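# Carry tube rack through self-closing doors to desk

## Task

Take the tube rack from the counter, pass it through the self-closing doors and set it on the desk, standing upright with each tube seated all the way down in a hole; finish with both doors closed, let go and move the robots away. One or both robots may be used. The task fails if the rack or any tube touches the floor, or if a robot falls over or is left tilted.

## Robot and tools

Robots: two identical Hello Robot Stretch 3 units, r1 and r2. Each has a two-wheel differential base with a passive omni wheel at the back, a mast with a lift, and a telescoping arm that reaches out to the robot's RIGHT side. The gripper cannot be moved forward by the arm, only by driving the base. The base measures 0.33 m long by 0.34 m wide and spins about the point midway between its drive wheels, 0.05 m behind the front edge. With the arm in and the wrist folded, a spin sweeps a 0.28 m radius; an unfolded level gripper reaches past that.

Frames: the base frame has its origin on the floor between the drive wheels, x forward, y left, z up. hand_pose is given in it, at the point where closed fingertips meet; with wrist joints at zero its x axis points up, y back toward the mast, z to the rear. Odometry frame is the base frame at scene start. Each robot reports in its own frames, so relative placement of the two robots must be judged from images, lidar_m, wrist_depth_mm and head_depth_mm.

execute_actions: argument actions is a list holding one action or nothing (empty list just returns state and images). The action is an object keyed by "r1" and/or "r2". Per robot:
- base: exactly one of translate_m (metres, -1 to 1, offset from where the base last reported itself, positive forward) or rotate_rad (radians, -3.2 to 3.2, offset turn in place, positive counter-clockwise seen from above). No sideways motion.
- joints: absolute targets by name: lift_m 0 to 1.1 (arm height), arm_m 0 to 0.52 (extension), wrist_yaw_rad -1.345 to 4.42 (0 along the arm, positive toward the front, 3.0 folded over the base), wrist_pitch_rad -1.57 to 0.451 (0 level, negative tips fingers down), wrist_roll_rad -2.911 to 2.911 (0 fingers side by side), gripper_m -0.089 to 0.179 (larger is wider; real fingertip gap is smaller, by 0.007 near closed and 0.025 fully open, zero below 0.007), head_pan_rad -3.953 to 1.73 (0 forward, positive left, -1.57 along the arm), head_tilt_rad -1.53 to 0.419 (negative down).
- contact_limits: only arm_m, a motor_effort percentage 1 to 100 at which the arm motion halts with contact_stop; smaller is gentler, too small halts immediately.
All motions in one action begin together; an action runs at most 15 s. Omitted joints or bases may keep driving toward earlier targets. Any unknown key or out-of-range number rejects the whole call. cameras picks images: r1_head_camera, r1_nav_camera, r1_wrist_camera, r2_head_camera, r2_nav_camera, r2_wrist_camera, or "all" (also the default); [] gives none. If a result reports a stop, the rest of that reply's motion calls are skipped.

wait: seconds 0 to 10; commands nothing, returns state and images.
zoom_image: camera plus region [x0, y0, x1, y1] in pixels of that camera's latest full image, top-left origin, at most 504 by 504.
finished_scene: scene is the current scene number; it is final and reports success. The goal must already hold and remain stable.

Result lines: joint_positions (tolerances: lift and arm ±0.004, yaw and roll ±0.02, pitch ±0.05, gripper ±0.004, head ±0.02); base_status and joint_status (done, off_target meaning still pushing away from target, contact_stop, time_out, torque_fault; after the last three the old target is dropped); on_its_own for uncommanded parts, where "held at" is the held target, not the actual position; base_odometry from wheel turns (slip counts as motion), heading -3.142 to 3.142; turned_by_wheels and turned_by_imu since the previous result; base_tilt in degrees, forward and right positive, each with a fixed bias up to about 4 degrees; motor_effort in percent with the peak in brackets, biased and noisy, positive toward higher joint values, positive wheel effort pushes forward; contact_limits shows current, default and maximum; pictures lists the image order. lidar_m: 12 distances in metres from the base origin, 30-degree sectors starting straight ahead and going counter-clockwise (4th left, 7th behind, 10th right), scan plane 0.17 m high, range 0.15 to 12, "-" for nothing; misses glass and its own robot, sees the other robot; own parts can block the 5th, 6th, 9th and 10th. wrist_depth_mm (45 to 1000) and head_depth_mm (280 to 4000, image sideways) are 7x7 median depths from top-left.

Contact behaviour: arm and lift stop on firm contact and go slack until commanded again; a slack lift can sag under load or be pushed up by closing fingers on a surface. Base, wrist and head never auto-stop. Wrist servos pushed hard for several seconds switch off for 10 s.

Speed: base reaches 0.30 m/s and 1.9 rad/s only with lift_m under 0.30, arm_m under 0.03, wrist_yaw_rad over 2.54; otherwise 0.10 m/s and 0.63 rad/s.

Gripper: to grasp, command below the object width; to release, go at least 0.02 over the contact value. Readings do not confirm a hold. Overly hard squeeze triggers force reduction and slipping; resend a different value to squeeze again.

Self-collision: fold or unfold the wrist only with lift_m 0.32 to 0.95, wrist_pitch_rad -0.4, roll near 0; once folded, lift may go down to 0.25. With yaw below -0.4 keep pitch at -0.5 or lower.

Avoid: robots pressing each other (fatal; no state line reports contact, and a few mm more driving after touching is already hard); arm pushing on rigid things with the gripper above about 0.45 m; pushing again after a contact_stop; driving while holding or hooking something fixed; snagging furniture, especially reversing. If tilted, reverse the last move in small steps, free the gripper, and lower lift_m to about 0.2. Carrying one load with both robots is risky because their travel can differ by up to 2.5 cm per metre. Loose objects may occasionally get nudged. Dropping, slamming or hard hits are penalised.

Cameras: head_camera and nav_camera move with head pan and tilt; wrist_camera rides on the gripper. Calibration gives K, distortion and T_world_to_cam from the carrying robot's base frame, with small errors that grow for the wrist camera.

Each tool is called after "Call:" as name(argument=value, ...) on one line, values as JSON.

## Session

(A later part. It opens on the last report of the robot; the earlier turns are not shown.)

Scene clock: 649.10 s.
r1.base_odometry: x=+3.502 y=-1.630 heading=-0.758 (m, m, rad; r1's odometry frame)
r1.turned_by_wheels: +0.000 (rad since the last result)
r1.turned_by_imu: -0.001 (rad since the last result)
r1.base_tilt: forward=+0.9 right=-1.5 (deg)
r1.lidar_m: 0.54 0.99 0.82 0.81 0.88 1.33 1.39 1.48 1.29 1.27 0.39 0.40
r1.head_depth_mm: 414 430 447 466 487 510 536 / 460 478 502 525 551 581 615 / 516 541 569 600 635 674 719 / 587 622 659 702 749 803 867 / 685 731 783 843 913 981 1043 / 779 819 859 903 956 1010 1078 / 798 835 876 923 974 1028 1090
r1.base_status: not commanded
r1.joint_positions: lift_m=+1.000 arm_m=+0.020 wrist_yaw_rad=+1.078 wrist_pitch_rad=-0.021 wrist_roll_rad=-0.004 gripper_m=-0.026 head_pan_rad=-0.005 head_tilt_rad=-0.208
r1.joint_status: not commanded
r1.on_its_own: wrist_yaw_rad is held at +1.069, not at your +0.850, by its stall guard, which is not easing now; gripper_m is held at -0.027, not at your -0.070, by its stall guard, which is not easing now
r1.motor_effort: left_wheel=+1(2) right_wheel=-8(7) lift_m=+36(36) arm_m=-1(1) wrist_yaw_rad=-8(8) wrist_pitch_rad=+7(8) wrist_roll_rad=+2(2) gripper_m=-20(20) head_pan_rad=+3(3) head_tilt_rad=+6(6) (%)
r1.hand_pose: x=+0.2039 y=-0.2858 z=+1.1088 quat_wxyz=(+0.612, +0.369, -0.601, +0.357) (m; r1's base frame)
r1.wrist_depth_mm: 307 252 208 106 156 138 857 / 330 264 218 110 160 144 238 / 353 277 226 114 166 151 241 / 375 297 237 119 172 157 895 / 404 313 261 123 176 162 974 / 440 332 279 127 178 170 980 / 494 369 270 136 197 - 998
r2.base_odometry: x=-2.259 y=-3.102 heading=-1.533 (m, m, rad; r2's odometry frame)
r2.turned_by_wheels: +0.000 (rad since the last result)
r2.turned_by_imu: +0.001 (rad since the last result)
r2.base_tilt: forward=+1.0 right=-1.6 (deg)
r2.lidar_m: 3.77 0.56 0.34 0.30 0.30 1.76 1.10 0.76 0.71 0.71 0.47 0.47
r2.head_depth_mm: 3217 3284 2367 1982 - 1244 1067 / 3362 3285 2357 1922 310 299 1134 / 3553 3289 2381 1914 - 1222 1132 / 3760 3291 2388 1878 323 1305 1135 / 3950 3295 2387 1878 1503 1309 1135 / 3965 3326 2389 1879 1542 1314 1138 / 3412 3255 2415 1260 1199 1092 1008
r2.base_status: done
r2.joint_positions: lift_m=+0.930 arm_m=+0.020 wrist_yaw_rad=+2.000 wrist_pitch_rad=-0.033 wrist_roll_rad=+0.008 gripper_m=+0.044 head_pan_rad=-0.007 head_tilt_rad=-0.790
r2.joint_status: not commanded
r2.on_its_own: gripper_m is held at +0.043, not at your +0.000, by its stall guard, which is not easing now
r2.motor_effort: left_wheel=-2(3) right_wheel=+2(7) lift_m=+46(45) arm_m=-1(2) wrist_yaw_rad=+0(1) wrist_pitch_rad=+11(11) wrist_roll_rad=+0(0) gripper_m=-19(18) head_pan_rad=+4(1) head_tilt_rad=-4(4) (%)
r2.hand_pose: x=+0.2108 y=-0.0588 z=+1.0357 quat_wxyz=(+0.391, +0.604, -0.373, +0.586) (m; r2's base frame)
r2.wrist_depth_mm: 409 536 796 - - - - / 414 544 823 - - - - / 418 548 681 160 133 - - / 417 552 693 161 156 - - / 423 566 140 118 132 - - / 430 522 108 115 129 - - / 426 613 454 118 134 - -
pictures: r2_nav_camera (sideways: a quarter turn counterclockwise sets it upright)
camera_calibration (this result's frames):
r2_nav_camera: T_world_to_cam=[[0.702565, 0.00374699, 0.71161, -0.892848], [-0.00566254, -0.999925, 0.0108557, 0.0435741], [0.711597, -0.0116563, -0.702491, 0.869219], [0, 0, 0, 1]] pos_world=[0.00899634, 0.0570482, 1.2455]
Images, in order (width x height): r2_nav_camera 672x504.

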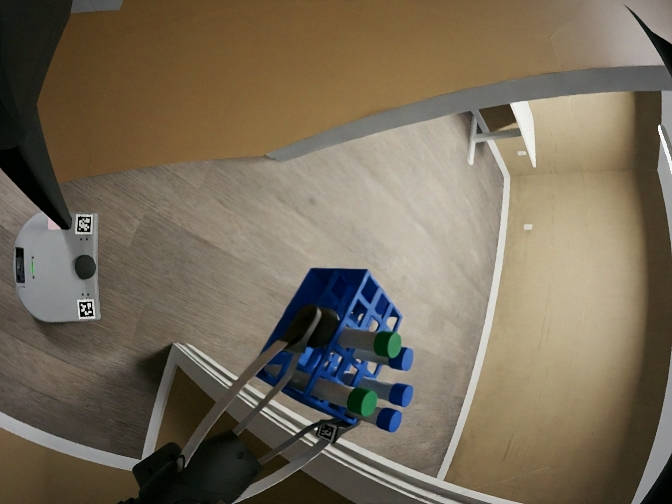

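Call:
execute_actions(actions=[{"r2":{"base":{"translate_m":0.25}}}], cameras=[])

Call:
execute_actions(actions=[{"r2":{"base":{"rotate_rad":-0.15}}}], cameras=[])

Call:
execute_actions(actions=[{"r2":{"base":{"translate_m":0.5},"joints":{"head_tilt_rad":-0.6}}}], cameras=["r2_nav_camera"])

Scene clock: 656.83 s.
r1.base_odometry: x=+3.502 y=-1.630 heading=-0.758 (m, m, rad; r1's odometry frame)
r1.turned_by_wheels: +0.000 (rad since the last result)
r1.turned_by_imu: -0.001 (rad since the last result)
r1.base_tilt: forward=+0.9 right=-1.4 (deg)
r1.lidar_m: 0.54 0.99 0.82 0.81 0.88 1.32 1.39 1.48 1.29 1.28 0.39 0.40
r1.head_depth_mm: 415 430 447 466 487 510 535 / 460 479 501 525 550 582 614 / 517 543 569 600 635 674 718 / 590 622 659 702 750 803 867 / 684 732 785 846 916 982 1045 / 782 818 861 902 958 1014 1075 / 799 838 876 921 972 1029 1089
r1.base_status: not commanded
r1.joint_positions: lift_m=+1.000 arm_m=+0.020 wrist_yaw_rad=+1.078 wrist_pitch_rad=-0.021 wrist_roll_rad=-0.004 gripper_m=-0.026 head_pan_rad=-0.005 head_tilt_rad=-0.208
r1.joint_status: not commanded
r1.on_its_own: wrist_yaw_rad is held at +1.069, not at your +0.850, by its stall guard, which is not easing now; gripper_m is held at -0.027, not at your -0.070, by its stall guard, which is not easing now
r1.motor_effort: left_wheel=+2(1) right_wheel=-8(9) lift_m=+35(36) arm_m=+0(0) wrist_yaw_rad=-9(8) wrist_pitch_rad=+8(8) wrist_roll_rad=+2(2) gripper_m=-20(20) head_pan_rad=+4(4) head_tilt_rad=+6(5) (%)
r1.hand_pose: x=+0.2039 y=-0.2858 z=+1.1088 quat_wxyz=(+0.612, +0.369, -0.601, +0.357) (m; r1's base frame)
r1.wrist_depth_mm: 307 251 208 106 156 139 930 / 330 261 217 110 162 144 927 / 354 280 228 115 166 150 960 / 378 295 237 119 172 156 963 / 415 313 262 123 176 163 991 / 447 334 276 128 178 171 - / 490 371 273 136 198 - 999
r2.base_odometry: x=-2.249 y=-3.352 heading=-1.534 (m, m, rad; r2's odometry frame)
r2.turned_by_wheels: +0.000 (rad since the last result)
r2.turned_by_imu: +0.001 (rad since the last result)
r2.base_tilt: forward=+0.9 right=-1.7 (deg)
r2.lidar_m: 3.56 0.66 0.40 0.36 0.36 0.42 1.27 0.87 0.82 0.34 0.33 3.47
r2.head_depth_mm: 2987 3206 2378 1977 - 1244 1133 / 3157 3322 2383 1914 310 299 1132 / 3329 3296 2397 1927 - 1227 1135 / 3503 3301 2386 1869 324 1305 1135 / 3699 3280 2389 1874 1504 1307 1136 / 3774 3361 2403 1877 1537 1311 1137 / 3357 3180 2413 1889 1548 1231 1109
r2.base_status: done
r2.joint_positions: lift_m=+0.930 arm_m=+0.020 wrist_yaw_rad=+2.000 wrist_pitch_rad=-0.033 wrist_roll_rad=+0.008 gripper_m=+0.044 head_pan_rad=-0.007 head_tilt_rad=-0.790
r2.joint_status: not commanded
r2.on_its_own: gripper_m is held at +0.043, not at your +0.000, by its stall guard, which is not easing now
r2.motor_effort: left_wheel=-2(3) right_wheel=+2(6) lift_m=+45(46) arm_m=-1(1) wrist_yaw_rad=+0(1) wrist_pitch_rad=+11(11) wrist_roll_rad=+0(0) gripper_m=-19(19) head_pan_rad=+2(3) head_tilt_rad=-4(4) (%)
r2.hand_pose: x=+0.2108 y=-0.0588 z=+1.0357 quat_wxyz=(+0.391, +0.604, -0.373, +0.586) (m; r2's base frame)
r2.wrist_depth_mm: 460 605 - - - - - / 464 608 - - - - - / 466 614 735 160 133 - - / 469 617 740 161 156 - - / 478 625 140 118 132 - - / 481 590 108 115 129 - - / 479 687 487 118 134 - -
pictures: none
No camera images: the call's "cameras" was empty. Leave "cameras" out to get every camera's image.

Scene clock: 658.17 s.
r1.base_odometry: x=+3.502 y=-1.630 heading=-0.758 (m, m, rad; r1's odometry frame)
r1.turned_by_wheels: +0.000 (rad since the last result)
r1.turned_by_imu: +0.000 (rad since the last result)
r1.base_tilt: forward=+0.9 right=-1.3 (deg)
r1.lidar_m: 0.54 0.99 0.82 0.81 0.88 1.32 1.40 1.48 1.29 1.28 0.39 0.40
r1.head_depth_mm: 414 430 448 466 487 510 536 / 460 479 501 525 552 580 613 / 517 542 568 601 635 675 718 / 588 623 660 701 752 804 869 / 686 730 782 842 913 981 1043 / 781 818 859 903 958 1012 1080 / 797 834 876 922 974 1027 1088
r1.base_status: not commanded
r1.joint_positions: lift_m=+1.000 arm_m=+0.020 wrist_yaw_rad=+1.078 wrist_pitch_rad=-0.021 wrist_roll_rad=-0.004 gripper_m=-0.026 head_pan_rad=-0.005 head_tilt_rad=-0.208
r1.joint_status: not commanded
r1.on_its_own: wrist_yaw_rad is held at +1.069, not at your +0.850, by its stall guard, which is not easing now; gripper_m is held at -0.027, not at your -0.070, by its stall guard, which is not easing now
r1.motor_effort: left_wheel=+1(1) right_wheel=-8(7) lift_m=+36(36) arm_m=+0(0) wrist_yaw_rad=-8(8) wrist_pitch_rad=+8(8) wrist_roll_rad=+2(2) gripper_m=-21(20) head_pan_rad=+3(4) head_tilt_rad=+6(6) (%)
r1.hand_pose: x=+0.2039 y=-0.2858 z=+1.1088 quat_wxyz=(+0.612, +0.369, -0.601, +0.357) (m; r1's base frame)
r1.wrist_depth_mm: 307 250 208 106 156 138 924 / 326 264 218 110 160 145 921 / 352 279 227 114 168 150 955 / 379 296 237 119 172 157 980 / 410 316 261 122 177 163 999 / 444 336 277 128 179 170 988 / 490 371 272 136 197 - -
r2.base_odometry: x=-2.249 y=-3.352 heading=-1.683 (m, m, rad; r2's odometry frame)
r2.turned_by_wheels: -0.150 (rad since the last result)
r2.turned_by_imu: -0.148 (rad since the last result)
r2.base_tilt: forward=+1.0 right=-1.7 (deg)
r2.lidar_m: 3.49 3.29 0.44 0.36 0.36 0.39 1.56 0.93 0.82 0.44 0.33 3.49
r2.head_depth_mm: 2953 3137 2364 1982 - 1249 1130 / 3065 3273 2368 1922 310 299 1129 / 3167 3301 2382 1932 - 1228 1129 / 3273 3327 2398 1878 324 1302 1133 / 3418 3316 2397 1881 1509 1306 1134 / 3551 3316 2414 1879 1551 1313 1139 / 3660 3342 2413 1885 1552 1314 1136
r2.base_status: done
r2.joint_positions: lift_m=+0.930 arm_m=+0.020 wrist_yaw_rad=+2.000 wrist_pitch_rad=-0.033 wrist_roll_rad=+0.008 gripper_m=+0.044 head_pan_rad=-0.007 head_tilt_rad=-0.790
r2.joint_status: not commanded
r2.on_its_own: gripper_m is held at +0.043, not at your +0.000, by its stall guard, which is not easing now
r2.motor_effort: left_wheel=+2(5) right_wheel=-3(6) lift_m=+46(46) arm_m=-1(2) wrist_yaw_rad=+0(0) wrist_pitch_rad=+11(11) wrist_roll_rad=+0(0) gripper_m=-18(19) head_pan_rad=+2(2) head_tilt_rad=-4(4) (%)
r2.hand_pose: x=+0.2108 y=-0.0588 z=+1.0357 quat_wxyz=(+0.391, +0.604, -0.373, +0.586) (m; r2's base frame)
r2.wrist_depth_mm: 528 684 - - - - - / 540 691 - - - - - / 541 699 - 158 133 - - / 539 717 - 160 156 - - / 544 732 140 118 132 - - / 548 711 108 115 129 - - / 538 794 - 118 134 - -
pictures: none
No camera images: the call's "cameras" was empty. Leave "cameras" out to get every camera's image.

Scene clock: 664.13 s.
r1.base_odometry: x=+3.502 y=-1.630 heading=-0.758 (m, m, rad; r1's odometry frame)
r1.turned_by_wheels: +0.000 (rad since the last result)
r1.turned_by_imu: -0.001 (rad since the last result)
r1.base_tilt: forward=+0.9 right=-1.6 (deg)
r1.lidar_m: 0.54 0.99 0.82 0.81 0.88 1.32 1.39 1.48 1.29 1.28 0.39 0.40
r1.head_depth_mm: 415 430 447 466 487 511 535 / 460 480 501 525 551 581 614 / 516 542 569 600 635 675 720 / 588 622 660 702 751 803 868 / 686 730 785 843 913 980 1043 / 779 818 862 902 956 1014 1073 / 801 837 873 924 972 1031 1089
r1.base_status: not commanded
r1.joint_positions: lift_m=+1.000 arm_m=+0.020 wrist_yaw_rad=+1.078 wrist_pitch_rad=-0.021 wrist_roll_rad=-0.004 gripper_m=-0.026 head_pan_rad=-0.005 head_tilt_rad=-0.208
r1.joint_status: not commanded
r1.on_its_own: wrist_yaw_rad is held at +1.069, not at your +0.850, by its stall guard, which is not easing now; gripper_m is held at -0.027, not at your -0.070, by its stall guard, which is not easing now
r1.motor_effort: left_wheel=+1(1) right_wheel=-8(8) lift_m=+36(35) arm_m=-1(1) wrist_yaw_rad=-9(8) wrist_pitch_rad=+8(8) wrist_roll_rad=+2(2) gripper_m=-19(20) head_pan_rad=+3(3) head_tilt_rad=+6(6) (%)
r1.hand_pose: x=+0.2039 y=-0.2858 z=+1.1088 quat_wxyz=(+0.612, +0.369, -0.601, +0.357) (m; r1's base frame)
r1.wrist_depth_mm: 308 249 209 106 155 138 919 / 328 264 216 111 161 145 907 / 350 277 226 114 167 150 952 / 380 295 237 119 172 157 947 / 408 310 262 123 176 162 984 / 449 334 276 127 180 171 - / 499 366 271 137 197 - -
r2.base_odometry: x=-2.306 y=-3.849 heading=-1.683 (m, m, rad; r2's odometry frame)
r2.turned_by_wheels: +0.000 (rad since the last result)
r2.turned_by_imu: +0.002 (rad since the last result)
r2.base_tilt: forward=+0.9 right=-1.7 (deg)
r2.lidar_m: 3.01 2.87 2.38 0.53 0.53 0.58 0.91 0.42 0.40 2.00 2.37 3.00
r2.head_depth_mm: 2456 2703 2932 2356 1872 - - / 2549 2842 3113 2382 1872 317 - / 2661 2920 3187 2373 1873 - - / 2743 3038 3280 2386 1810 313 1193 / 2834 3173 3407 2383 1805 1414 1219 / 2965 3330 3481 2371 1800 1457 1219 / 3089 3454 3510 2387 1805 1459 1217
r2.base_status: done
r2.joint_positions: lift_m=+0.930 arm_m=+0.020 wrist_yaw_rad=+2.000 wrist_pitch_rad=-0.033 wrist_roll_rad=+0.008 gripper_m=+0.044 head_pan_rad=-0.007 head_tilt_rad=-0.606
r2.joint_status: all done
r2.on_its_own: gripper_m is held at +0.043, not at your +0.000, by its stall guard, which is not easing now
r2.motor_effort: left_wheel=+2(5) right_wheel=-3(3) lift_m=+45(45) arm_m=+0(1) wrist_yaw_rad=+0(0) wrist_pitch_rad=+11(11) wrist_roll_rad=+0(0) gripper_m=-19(19) head_pan_rad=+2(3) head_tilt_rad=+2(15) (%)
r2.hand_pose: x=+0.2108 y=-0.0588 z=+1.0357 quat_wxyz=(+0.391, +0.604, -0.373, +0.586) (m; r2's base frame)
r2.wrist_depth_mm: - - - - - - - / - - - - - - - / - - - 160 133 - - / - - - 161 156 - - / - - 140 117 133 - - / - - 108 115 129 - - / - - - 118 134 - -
pictures: r2_nav_camera (sideways: a quarter turn counterclockwise sets it upright)
camera_calibration (this result's frames):
r2_nav_camera: T_world_to_cam=[[0.560343, 0.00476652, 0.828247, -1.04401], [-0.00761741, -0.999911, 0.0109079, 0.0435154], [0.828226, -0.0124213, -0.560257, 0.683486], [0, 0, 0, 1]] pos_world=[0.0192562, 0.0569776, 1.24715]
Images, in order (width x height): r2_nav_camera 672x504.

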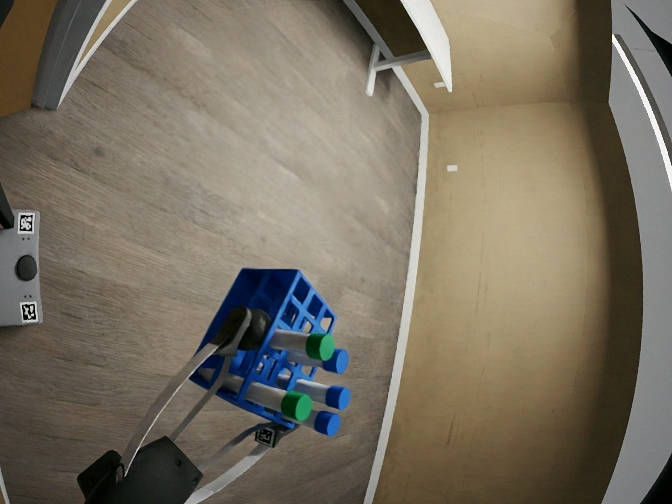

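Call:
execute_actions(actions=[{"r2":{"base":{"translate_m":0.45},"joints":{"head_pan_rad":0.7,"head_tilt_rad":-0.4}}}], cameras=[])

Call:
execute_actions(actions=[{"r1":{"base":{"translate_m":0.2},"joints":{"arm_m":0.30,"wrist_yaw_rad":1.35}}}], cameras=["r2_nav_camera","r2_head_camera"])

Call:
execute_actions(actions=[{"r1":{"base":{"translate_m":0.2},"joints":{"arm_m":0.43,"wrist_yaw_rad":1.55}}}], cameras=[])

Call:
execute_actions(actions=[{"r1":{"base":{"translate_m":0.2},"joints":{"arm_m":0.49}}}], cameras=["r1_wrist_camera"])

Scene clock: 673.67 s.
r1.base_odometry: x=+3.502 y=-1.630 heading=-0.758 (m, m, rad; r1's odometry frame)
r1.turned_by_wheels: +0.000 (rad since the last result)
r1.turned_by_imu: -0.002 (rad since the last result)
r1.base_tilt: forward=+0.9 right=-1.5 (deg)
r1.lidar_m: 0.54 0.98 0.82 0.81 0.88 1.33 1.40 1.48 1.29 1.28 0.39 0.40
r1.head_depth_mm: 414 430 447 466 487 510 535 / 460 479 501 525 552 581 614 / 516 540 569 601 634 676 718 / 590 622 658 701 752 803 867 / 688 730 784 842 913 979 1045 / 782 817 861 908 958 1013 1078 / 798 836 876 921 972 1028 1088
r1.base_status: not commanded
r1.joint_positions: lift_m=+1.000 arm_m=+0.020 wrist_yaw_rad=+1.078 wrist_pitch_rad=-0.021 wrist_roll_rad=-0.004 gripper_m=-0.026 head_pan_rad=-0.005 head_tilt_rad=-0.208
r1.joint_status: not commanded
r1.on_its_own: wrist_yaw_rad is held at +1.069, not at your +0.850, by its stall guard, which is not easing now; gripper_m is held at -0.027, not at your -0.070, by its stall guard, which is not easing now
r1.motor_effort: left_wheel=+1(1) right_wheel=-7(7) lift_m=+36(35) arm_m=-1(0) wrist_yaw_rad=-8(8) wrist_pitch_rad=+8(8) wrist_roll_rad=+2(2) gripper_m=-19(20) head_pan_rad=+3(4) head_tilt_rad=+6(5) (%)
r1.hand_pose: x=+0.2039 y=-0.2858 z=+1.1088 quat_wxyz=(+0.612, +0.369, -0.601, +0.357) (m; r1's base frame)
r1.wrist_depth_mm: 308 250 210 106 155 138 927 / 325 263 219 111 160 145 936 / 350 277 227 114 166 150 947 / 377 295 238 119 172 157 940 / 408 317 260 123 176 163 972 / 444 334 277 127 179 171 993 / 484 369 274 137 198 - -
r2.base_odometry: x=-2.356 y=-4.296 heading=-1.683 (m, m, rad; r2's odometry frame)
r2.turned_by_wheels: +0.000 (rad since the last result)
r2.turned_by_imu: +0.002 (rad since the last result)
r2.base_tilt: forward=+1.1 right=-1.7 (deg)
r2.lidar_m: 2.59 2.54 2.18 1.04 0.69 0.76 1.19 0.75 1.20 2.14 2.54 2.59
r2.head_depth_mm: 2962 3133 3280 3309 2327 1734 1388 / 2908 3182 3470 3516 2323 1741 1387 / 2765 2974 3191 3327 2340 1731 1385 / 2601 2797 2916 3118 2319 1727 1380 / 2472 2616 2759 3013 2322 1728 1379 / 2336 2485 2595 2861 2323 1728 1373 / 2212 2357 2480 2685 2308 1722 1379
r2.base_status: done
r2.joint_positions: lift_m=+0.930 arm_m=+0.020 wrist_yaw_rad=+2.000 wrist_pitch_rad=-0.033 wrist_roll_rad=+0.008 gripper_m=+0.044 head_pan_rad=+0.693 head_tilt_rad=-0.408
r2.joint_status: all done
r2.on_its_own: gripper_m is held at +0.043, not at your +0.000, by its stall guard, which is not easing now
r2.motor_effort: left_wheel=+1(5) right_wheel=-2(3) lift_m=+45(45) arm_m=-1(2) wrist_yaw_rad=+0(1) wrist_pitch_rad=+11(11) wrist_roll_rad=+0(0) gripper_m=-19(19) head_pan_rad=+3(31) head_tilt_rad=+3(15) (%)
r2.hand_pose: x=+0.2108 y=-0.0588 z=+1.0357 quat_wxyz=(+0.391, +0.604, -0.373, +0.586) (m; r2's base frame)
r2.wrist_depth_mm: - - - - - - - / - - - - - - - / - - - 160 134 - - / - - - 162 156 - - / - - 141 117 133 - - / - - 108 115 129 - - / - - - 118 134 - -
pictures: none
No camera images: the call's "cameras" was empty. Leave "cameras" out to get every camera's image.

Scene clock: 678.50 s.
r1.base_odometry: x=+3.648 y=-1.767 heading=-0.756 (m, m, rad; r1's odometry frame)
r1.turned_by_wheels: +0.001 (rad since the last result)
r1.turned_by_imu: -0.134 (rad since the last result)
r1.base_tilt: forward=+1.0 right=-1.6 (deg)
r1.lidar_m: 0.49 0.67 0.85 0.81 0.84 1.15 1.55 1.68 1.33 1.27 0.49 0.47
r1.head_depth_mm: 381 397 414 433 454 479 503 / 398 415 434 455 478 505 533 / 417 436 457 480 507 535 567 / 438 458 482 508 537 570 605 / 460 484 510 538 572 608 650 / 485 511 540 574 611 653 703 / 513 543 576 614 657 699 745
r1.base_status: done
r1.joint_positions: lift_m=+1.000 arm_m=+0.299 wrist_yaw_rad=+1.432 wrist_pitch_rad=-0.019 wrist_roll_rad=-0.001 gripper_m=-0.023 head_pan_rad=-0.005 head_tilt_rad=-0.207
r1.joint_status: wrist_yaw_rad off_target (ended at +1.432, target +1.350); the others done
r1.on_its_own: gripper_m is held at -0.024, not at your -0.070, by its stall guard, which is not easing now; left_wheel is at rest, and its effort (+19) is outside its rest range (-18 to +18); right_wheel is at rest, and its effort (-29) is outside its rest range (-18 to +18); wrist_yaw_rad is at rest, and its effort (-67) is outside its rest range (-12 to +12)
r1.motor_effort: left_wheel=+19(57) right_wheel=-29(43) lift_m=+36(35) arm_m=+10(18) wrist_yaw_rad=-67(92) wrist_pitch_rad=+7(9) wrist_roll_rad=+1(2) gripper_m=-26(28) head_pan_rad=+3(3) head_tilt_rad=+5(5) (%)
r1.hand_pose: x=+0.2319 y=-0.4798 z=+1.1093 quat_wxyz=(+0.539, +0.469, -0.528, +0.459) (m; r1's base frame)
r1.wrist_depth_mm: 239 214 191 166 158 617 669 / 253 226 199 171 162 634 684 / 269 236 206 178 168 680 733 / 284 247 218 185 175 706 736 / 306 260 233 123 181 730 762 / 325 275 - 128 184 772 794 / 347 300 251 140 200 807 841
r2.base_odometry: x=-2.356 y=-4.296 heading=-1.683 (m, m, rad; r2's odometry frame)
r2.turned_by_wheels: +0.000 (rad since the last result)
r2.turned_by_imu: +0.000 (rad since the last result)
r2.base_tilt: forward=+0.9 right=-1.7 (deg)
r2.lidar_m: 2.59 2.53 2.19 1.04 0.69 0.74 0.89 0.75 1.20 2.13 2.53 2.59
r2.head_depth_mm: 3001 3121 3304 3302 2330 1741 1387 / 2927 3184 3442 3525 2340 1729 1384 / 2744 2970 3193 3347 2323 1729 1382 / 2589 2785 2880 3120 2322 1732 1380 / 2457 2639 2777 2998 2327 1733 1381 / 2331 2475 2595 2876 2329 1728 1380 / 2218 2374 2466 2691 2315 1727 1373
r2.base_status: not commanded
r2.joint_positions: lift_m=+0.930 arm_m=+0.020 wrist_yaw_rad=+2.000 wrist_pitch_rad=-0.033 wrist_roll_rad=+0.008 gripper_m=+0.044 head_pan_rad=+0.693 head_tilt_rad=-0.408
r2.joint_status: not commanded
r2.on_its_own: gripper_m is held at +0.043, not at your +0.000, by its stall guard, which is not easing now
r2.motor_effort: left_wheel=+1(1) right_wheel=-2(2) lift_m=+45(45) arm_m=-1(1) wrist_yaw_rad=+0(0) wrist_pitch_rad=+11(11) wrist_roll_rad=+0(0) gripper_m=-19(19) head_pan_rad=+1(3) head_tilt_rad=+3(3) (%)
r2.hand_pose: x=+0.2108 y=-0.0588 z=+1.0357 quat_wxyz=(+0.391, +0.604, -0.373, +0.586) (m; r2's base frame)
r2.wrist_depth_mm: - - - - - - - / - - - - - - - / - - - 160 134 - - / - - - 161 156 - - / - - 140 118 132 - - / - - 108 115 129 - - / - - - 118 134 - -
pictures: r2_head_camera (sideways: a quarter turn clockwise sets it upright), r2_nav_camera (sideways: a quarter turn counterclockwise sets it upright)
camera_calibration (this result's frames):
r2_head_camera: T_world_to_cam=[[-0.252778, -0.242878, -0.936543, 1.24007], [-0.68582, 0.727762, -0.00362792, 0.0142417], [0.682462, 0.641383, -0.350533, 0.412971], [0, 0, 0, 1]] pos_world=[0.0413923, 0.025949, 1.30619]
r2_nav_camera: T_world_to_cam=[[0.292295, 0.253852, 0.922021, -1.16469], [0.63649, -0.771213, 0.0105546, 0.0400435], [0.713754, 0.583772, -0.386996, 0.458739], [0, 0, 0, 1]] pos_world=[-0.0124825, 0.0587413, 1.25097]
Images, in order (width x height): r2_head_camera 896x504, r2_nav_camera 672x504.

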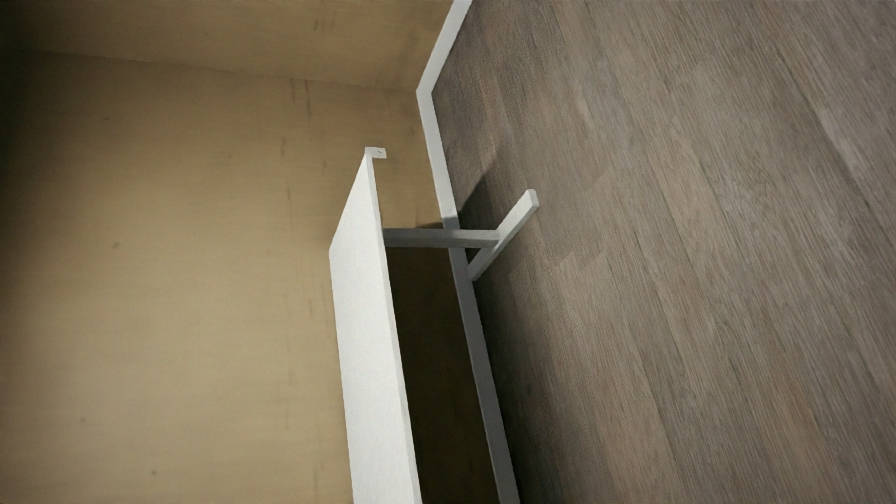

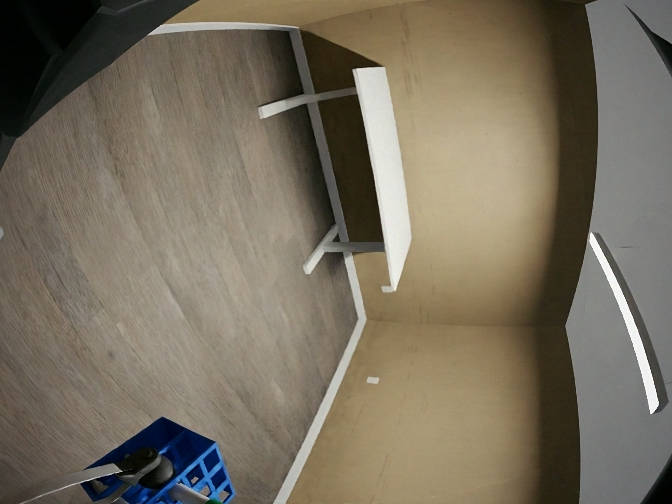

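Scene clock: 681.47 s.
r1.base_odometry: x=+3.793 y=-1.904 heading=-0.756 (m, m, rad; r1's odometry frame)
r1.turned_by_wheels: +0.001 (rad since the last result)
r1.turned_by_imu: +0.007 (rad since the last result)
r1.base_tilt: forward=+0.9 right=-1.4 (deg)
r1.lidar_m: 0.41 0.47 0.68 0.82 0.84 1.16 1.75 1.81 1.32 1.27 0.47 0.41
r1.head_depth_mm: 311 325 340 356 373 394 415 / 318 332 347 364 383 403 427 / 325 339 356 373 393 415 439 / 332 347 364 383 403 426 452 / 339 355 373 392 414 438 466 / 347 363 382 403 426 452 481 / 355 373 392 414 438 465 495
r1.base_status: done
r1.joint_positions: lift_m=+1.000 arm_m=+0.429 wrist_yaw_rad=+1.584 wrist_pitch_rad=-0.019 wrist_roll_rad=-0.001 gripper_m=-0.023 head_pan_rad=-0.005 head_tilt_rad=-0.207
r1.joint_status: wrist_yaw_rad off_target (ended at +1.584, target +1.550); the others done
r1.on_its_own: gripper_m is held at -0.024, not at your -0.070, by its stall guard, which is not easing now; wrist_yaw_rad is at rest, and its effort (-28) is outside its rest range (-12 to +12)
r1.motor_effort: left_wheel=+11(27) right_wheel=-16(37) lift_m=+35(36) arm_m=+8(17) wrist_yaw_rad=-28(70) wrist_pitch_rad=+7(7) wrist_roll_rad=+1(1) gripper_m=-21(27) head_pan_rad=+3(4) head_tilt_rad=+5(5) (%)
r1.hand_pose: x=+0.2344 y=-0.5711 z=+1.1094 quat_wxyz=(+0.502, +0.508, -0.491, +0.499) (m; r1's base frame)
r1.wrist_depth_mm: 212 200 185 107 163 373 383 / 224 207 192 110 169 386 390 / 232 217 200 115 173 399 406 / 244 226 209 119 181 421 426 / 258 238 222 123 186 434 437 / 272 248 - 127 191 457 462 / 291 265 238 136 204 483 478
r2.base_odometry: x=-2.356 y=-4.296 heading=-1.683 (m, m, rad; r2's odometry frame)
r2.turned_by_wheels: +0.000 (rad since the last result)
r2.turned_by_imu: +0.000 (rad since the last result)
r2.base_tilt: forward=+1.0 right=-1.7 (deg)
r2.lidar_m: 2.59 2.53 2.18 1.04 0.69 0.71 0.75 0.75 1.20 2.14 2.53 2.59
r2.head_depth_mm: 2983 3157 3307 3318 2330 1734 1384 / 2931 3178 3467 3569 2345 1736 1380 / 2755 2974 3130 3347 2333 1737 1381 / 2596 2789 2896 3099 2328 1730 1379 / 2455 2620 2786 3005 2324 1726 1381 / 2328 2470 2609 2859 2315 1730 1378 / 2215 2352 2458 2685 2299 1730 1375
r2.base_status: not commanded
r2.joint_positions: lift_m=+0.930 arm_m=+0.020 wrist_yaw_rad=+2.000 wrist_pitch_rad=-0.033 wrist_roll_rad=+0.008 gripper_m=+0.044 head_pan_rad=+0.693 head_tilt_rad=-0.408
r2.joint_status: not commanded
r2.on_its_own: gripper_m is held at +0.043, not at your +0.000, by its stall guard, which is not easing now
r2.motor_effort: left_wheel=+2(1) right_wheel=-3(3) lift_m=+45(45) arm_m=-1(1) wrist_yaw_rad=+1(1) wrist_pitch_rad=+11(11) wrist_roll_rad=+0(0) gripper_m=-19(19) head_pan_rad=+3(3) head_tilt_rad=+3(3) (%)
r2.hand_pose: x=+0.2108 y=-0.0588 z=+1.0357 quat_wxyz=(+0.391, +0.604, -0.373, +0.586) (m; r2's base frame)
r2.wrist_depth_mm: - - - - - - - / - - - - - - - / - - - 160 133 - - / - - - 161 156 - - / - - 140 118 133 - - / - - 108 115 129 - - / - - - 118 134 - -
pictures: none
No camera images: the call's "cameras" was empty. Leave "cameras" out to get every camera's image.

Scene clock: 684.43 s.
r1.base_odometry: x=+3.939 y=-2.041 heading=-0.755 (m, m, rad; r1's odometry frame)
r1.turned_by_wheels: +0.000 (rad since the last result)
r1.turned_by_imu: +0.006 (rad since the last result)
r1.base_tilt: forward=+0.8 right=-1.5 (deg)
r1.lidar_m: 0.28 0.29 0.38 0.82 0.85 1.17 1.95 1.80 1.32 1.08 0.39 0.29
r1.head_depth_mm: - - - - - - 284 / - - - - - - 283 / - - - - - - 283 / - - - - - - 283 / - - - - - - 283 / - - - - - - 282 / - - - - - - 282
r1.base_status: done
r1.joint_positions: lift_m=+1.000 arm_m=+0.490 wrist_yaw_rad=+1.669 wrist_pitch_rad=-0.018 wrist_roll_rad=+0.001 gripper_m=-0.023 head_pan_rad=-0.005 head_tilt_rad=-0.207
r1.joint_status: all done
r1.on_its_own: wrist_yaw_rad is held at +1.680, not at your +1.550, by its stall guard, which is not easing now; gripper_m is held at -0.024, not at your -0.070, by its stall guard, which is not easing now
r1.motor_effort: left_wheel=+5(24) right_wheel=-8(26) lift_m=+36(36) arm_m=+3(17) wrist_yaw_rad=+9(75) wrist_pitch_rad=+6(8) wrist_roll_rad=+0(1) gripper_m=-19(27) head_pan_rad=+4(4) head_tilt_rad=+5(5) (%)
r1.hand_pose: x=+0.2332 y=-0.6097 z=+1.1097 quat_wxyz=(+0.480, +0.528, -0.470, +0.519) (m; r1's base frame)
r1.wrist_depth_mm: 185 184 177 106 169 167 167 / 193 189 183 110 175 173 176 / 199 196 191 114 181 179 184 / 208 203 198 119 187 186 192 / 219 213 206 123 195 193 201 / 228 221 217 128 203 200 210 / 237 232 224 135 213 208 218
r2.base_odometry: x=-2.356 y=-4.296 heading=-1.683 (m, m, rad; r2's odometry frame)
r2.turned_by_wheels: +0.000 (rad since the last result)
r2.turned_by_imu: +0.000 (rad since the last result)
r2.base_tilt: forward=+0.9 right=-1.7 (deg)
r2.lidar_m: 2.60 2.53 2.19 1.04 0.69 0.64 0.64 0.75 1.20 2.13 2.53 2.58
r2.head_depth_mm: 2992 3143 3262 3319 2338 1741 1387 / 2924 3176 3501 3518 2335 1744 1385 / 2735 2982 3160 3357 2320 1725 1377 / 2606 2775 2899 3112 2314 1737 1377 / 2460 2620 2779 3000 2314 1737 1380 / 2336 2475 2600 2879 2316 1720 1377 / 2230 2368 2469 2691 2319 1728 1374
r2.base_status: not commanded
r2.joint_positions: lift_m=+0.930 arm_m=+0.020 wrist_yaw_rad=+2.000 wrist_pitch_rad=-0.033 wrist_roll_rad=+0.008 gripper_m=+0.044 head_pan_rad=+0.693 head_tilt_rad=-0.408
r2.joint_status: not commanded
r2.on_its_own: gripper_m is held at +0.043, not at your +0.000, by its stall guard, which is not easing now
r2.motor_effort: left_wheel=+1(1) right_wheel=-2(2) lift_m=+45(45) arm_m=-2(1) wrist_yaw_rad=+0(1) wrist_pitch_rad=+11(11) wrist_roll_rad=+0(0) gripper_m=-19(19) head_pan_rad=+3(3) head_tilt_rad=+3(3) (%)
r2.hand_pose: x=+0.2108 y=-0.0588 z=+1.0357 quat_wxyz=(+0.391, +0.604, -0.373, +0.586) (m; r2's base frame)
r2.wrist_depth_mm: - - - - - - - / - - - - - - - / - - - 160 134 - - / - - - 161 156 - - / - - 140 118 132 - - / - - 108 115 129 - - / - - - 118 134 - -
pictures: r1_wrist_camera
camera_calibration (this result's frames):
r1_wrist_camera: T_world_to_cam=[[0.0646055, -0.997371, -0.0328192, -0.589768], [-0.247812, 0.0158228, -0.968679, 1.16678], [0.966652, 0.0707149, -0.246138, 0.253848], [0, 0, 0, 1]] pos_world=[0.081861, -0.62463, 1.17336]
Images, in order (width x height): r1_wrist_camera 644x364.

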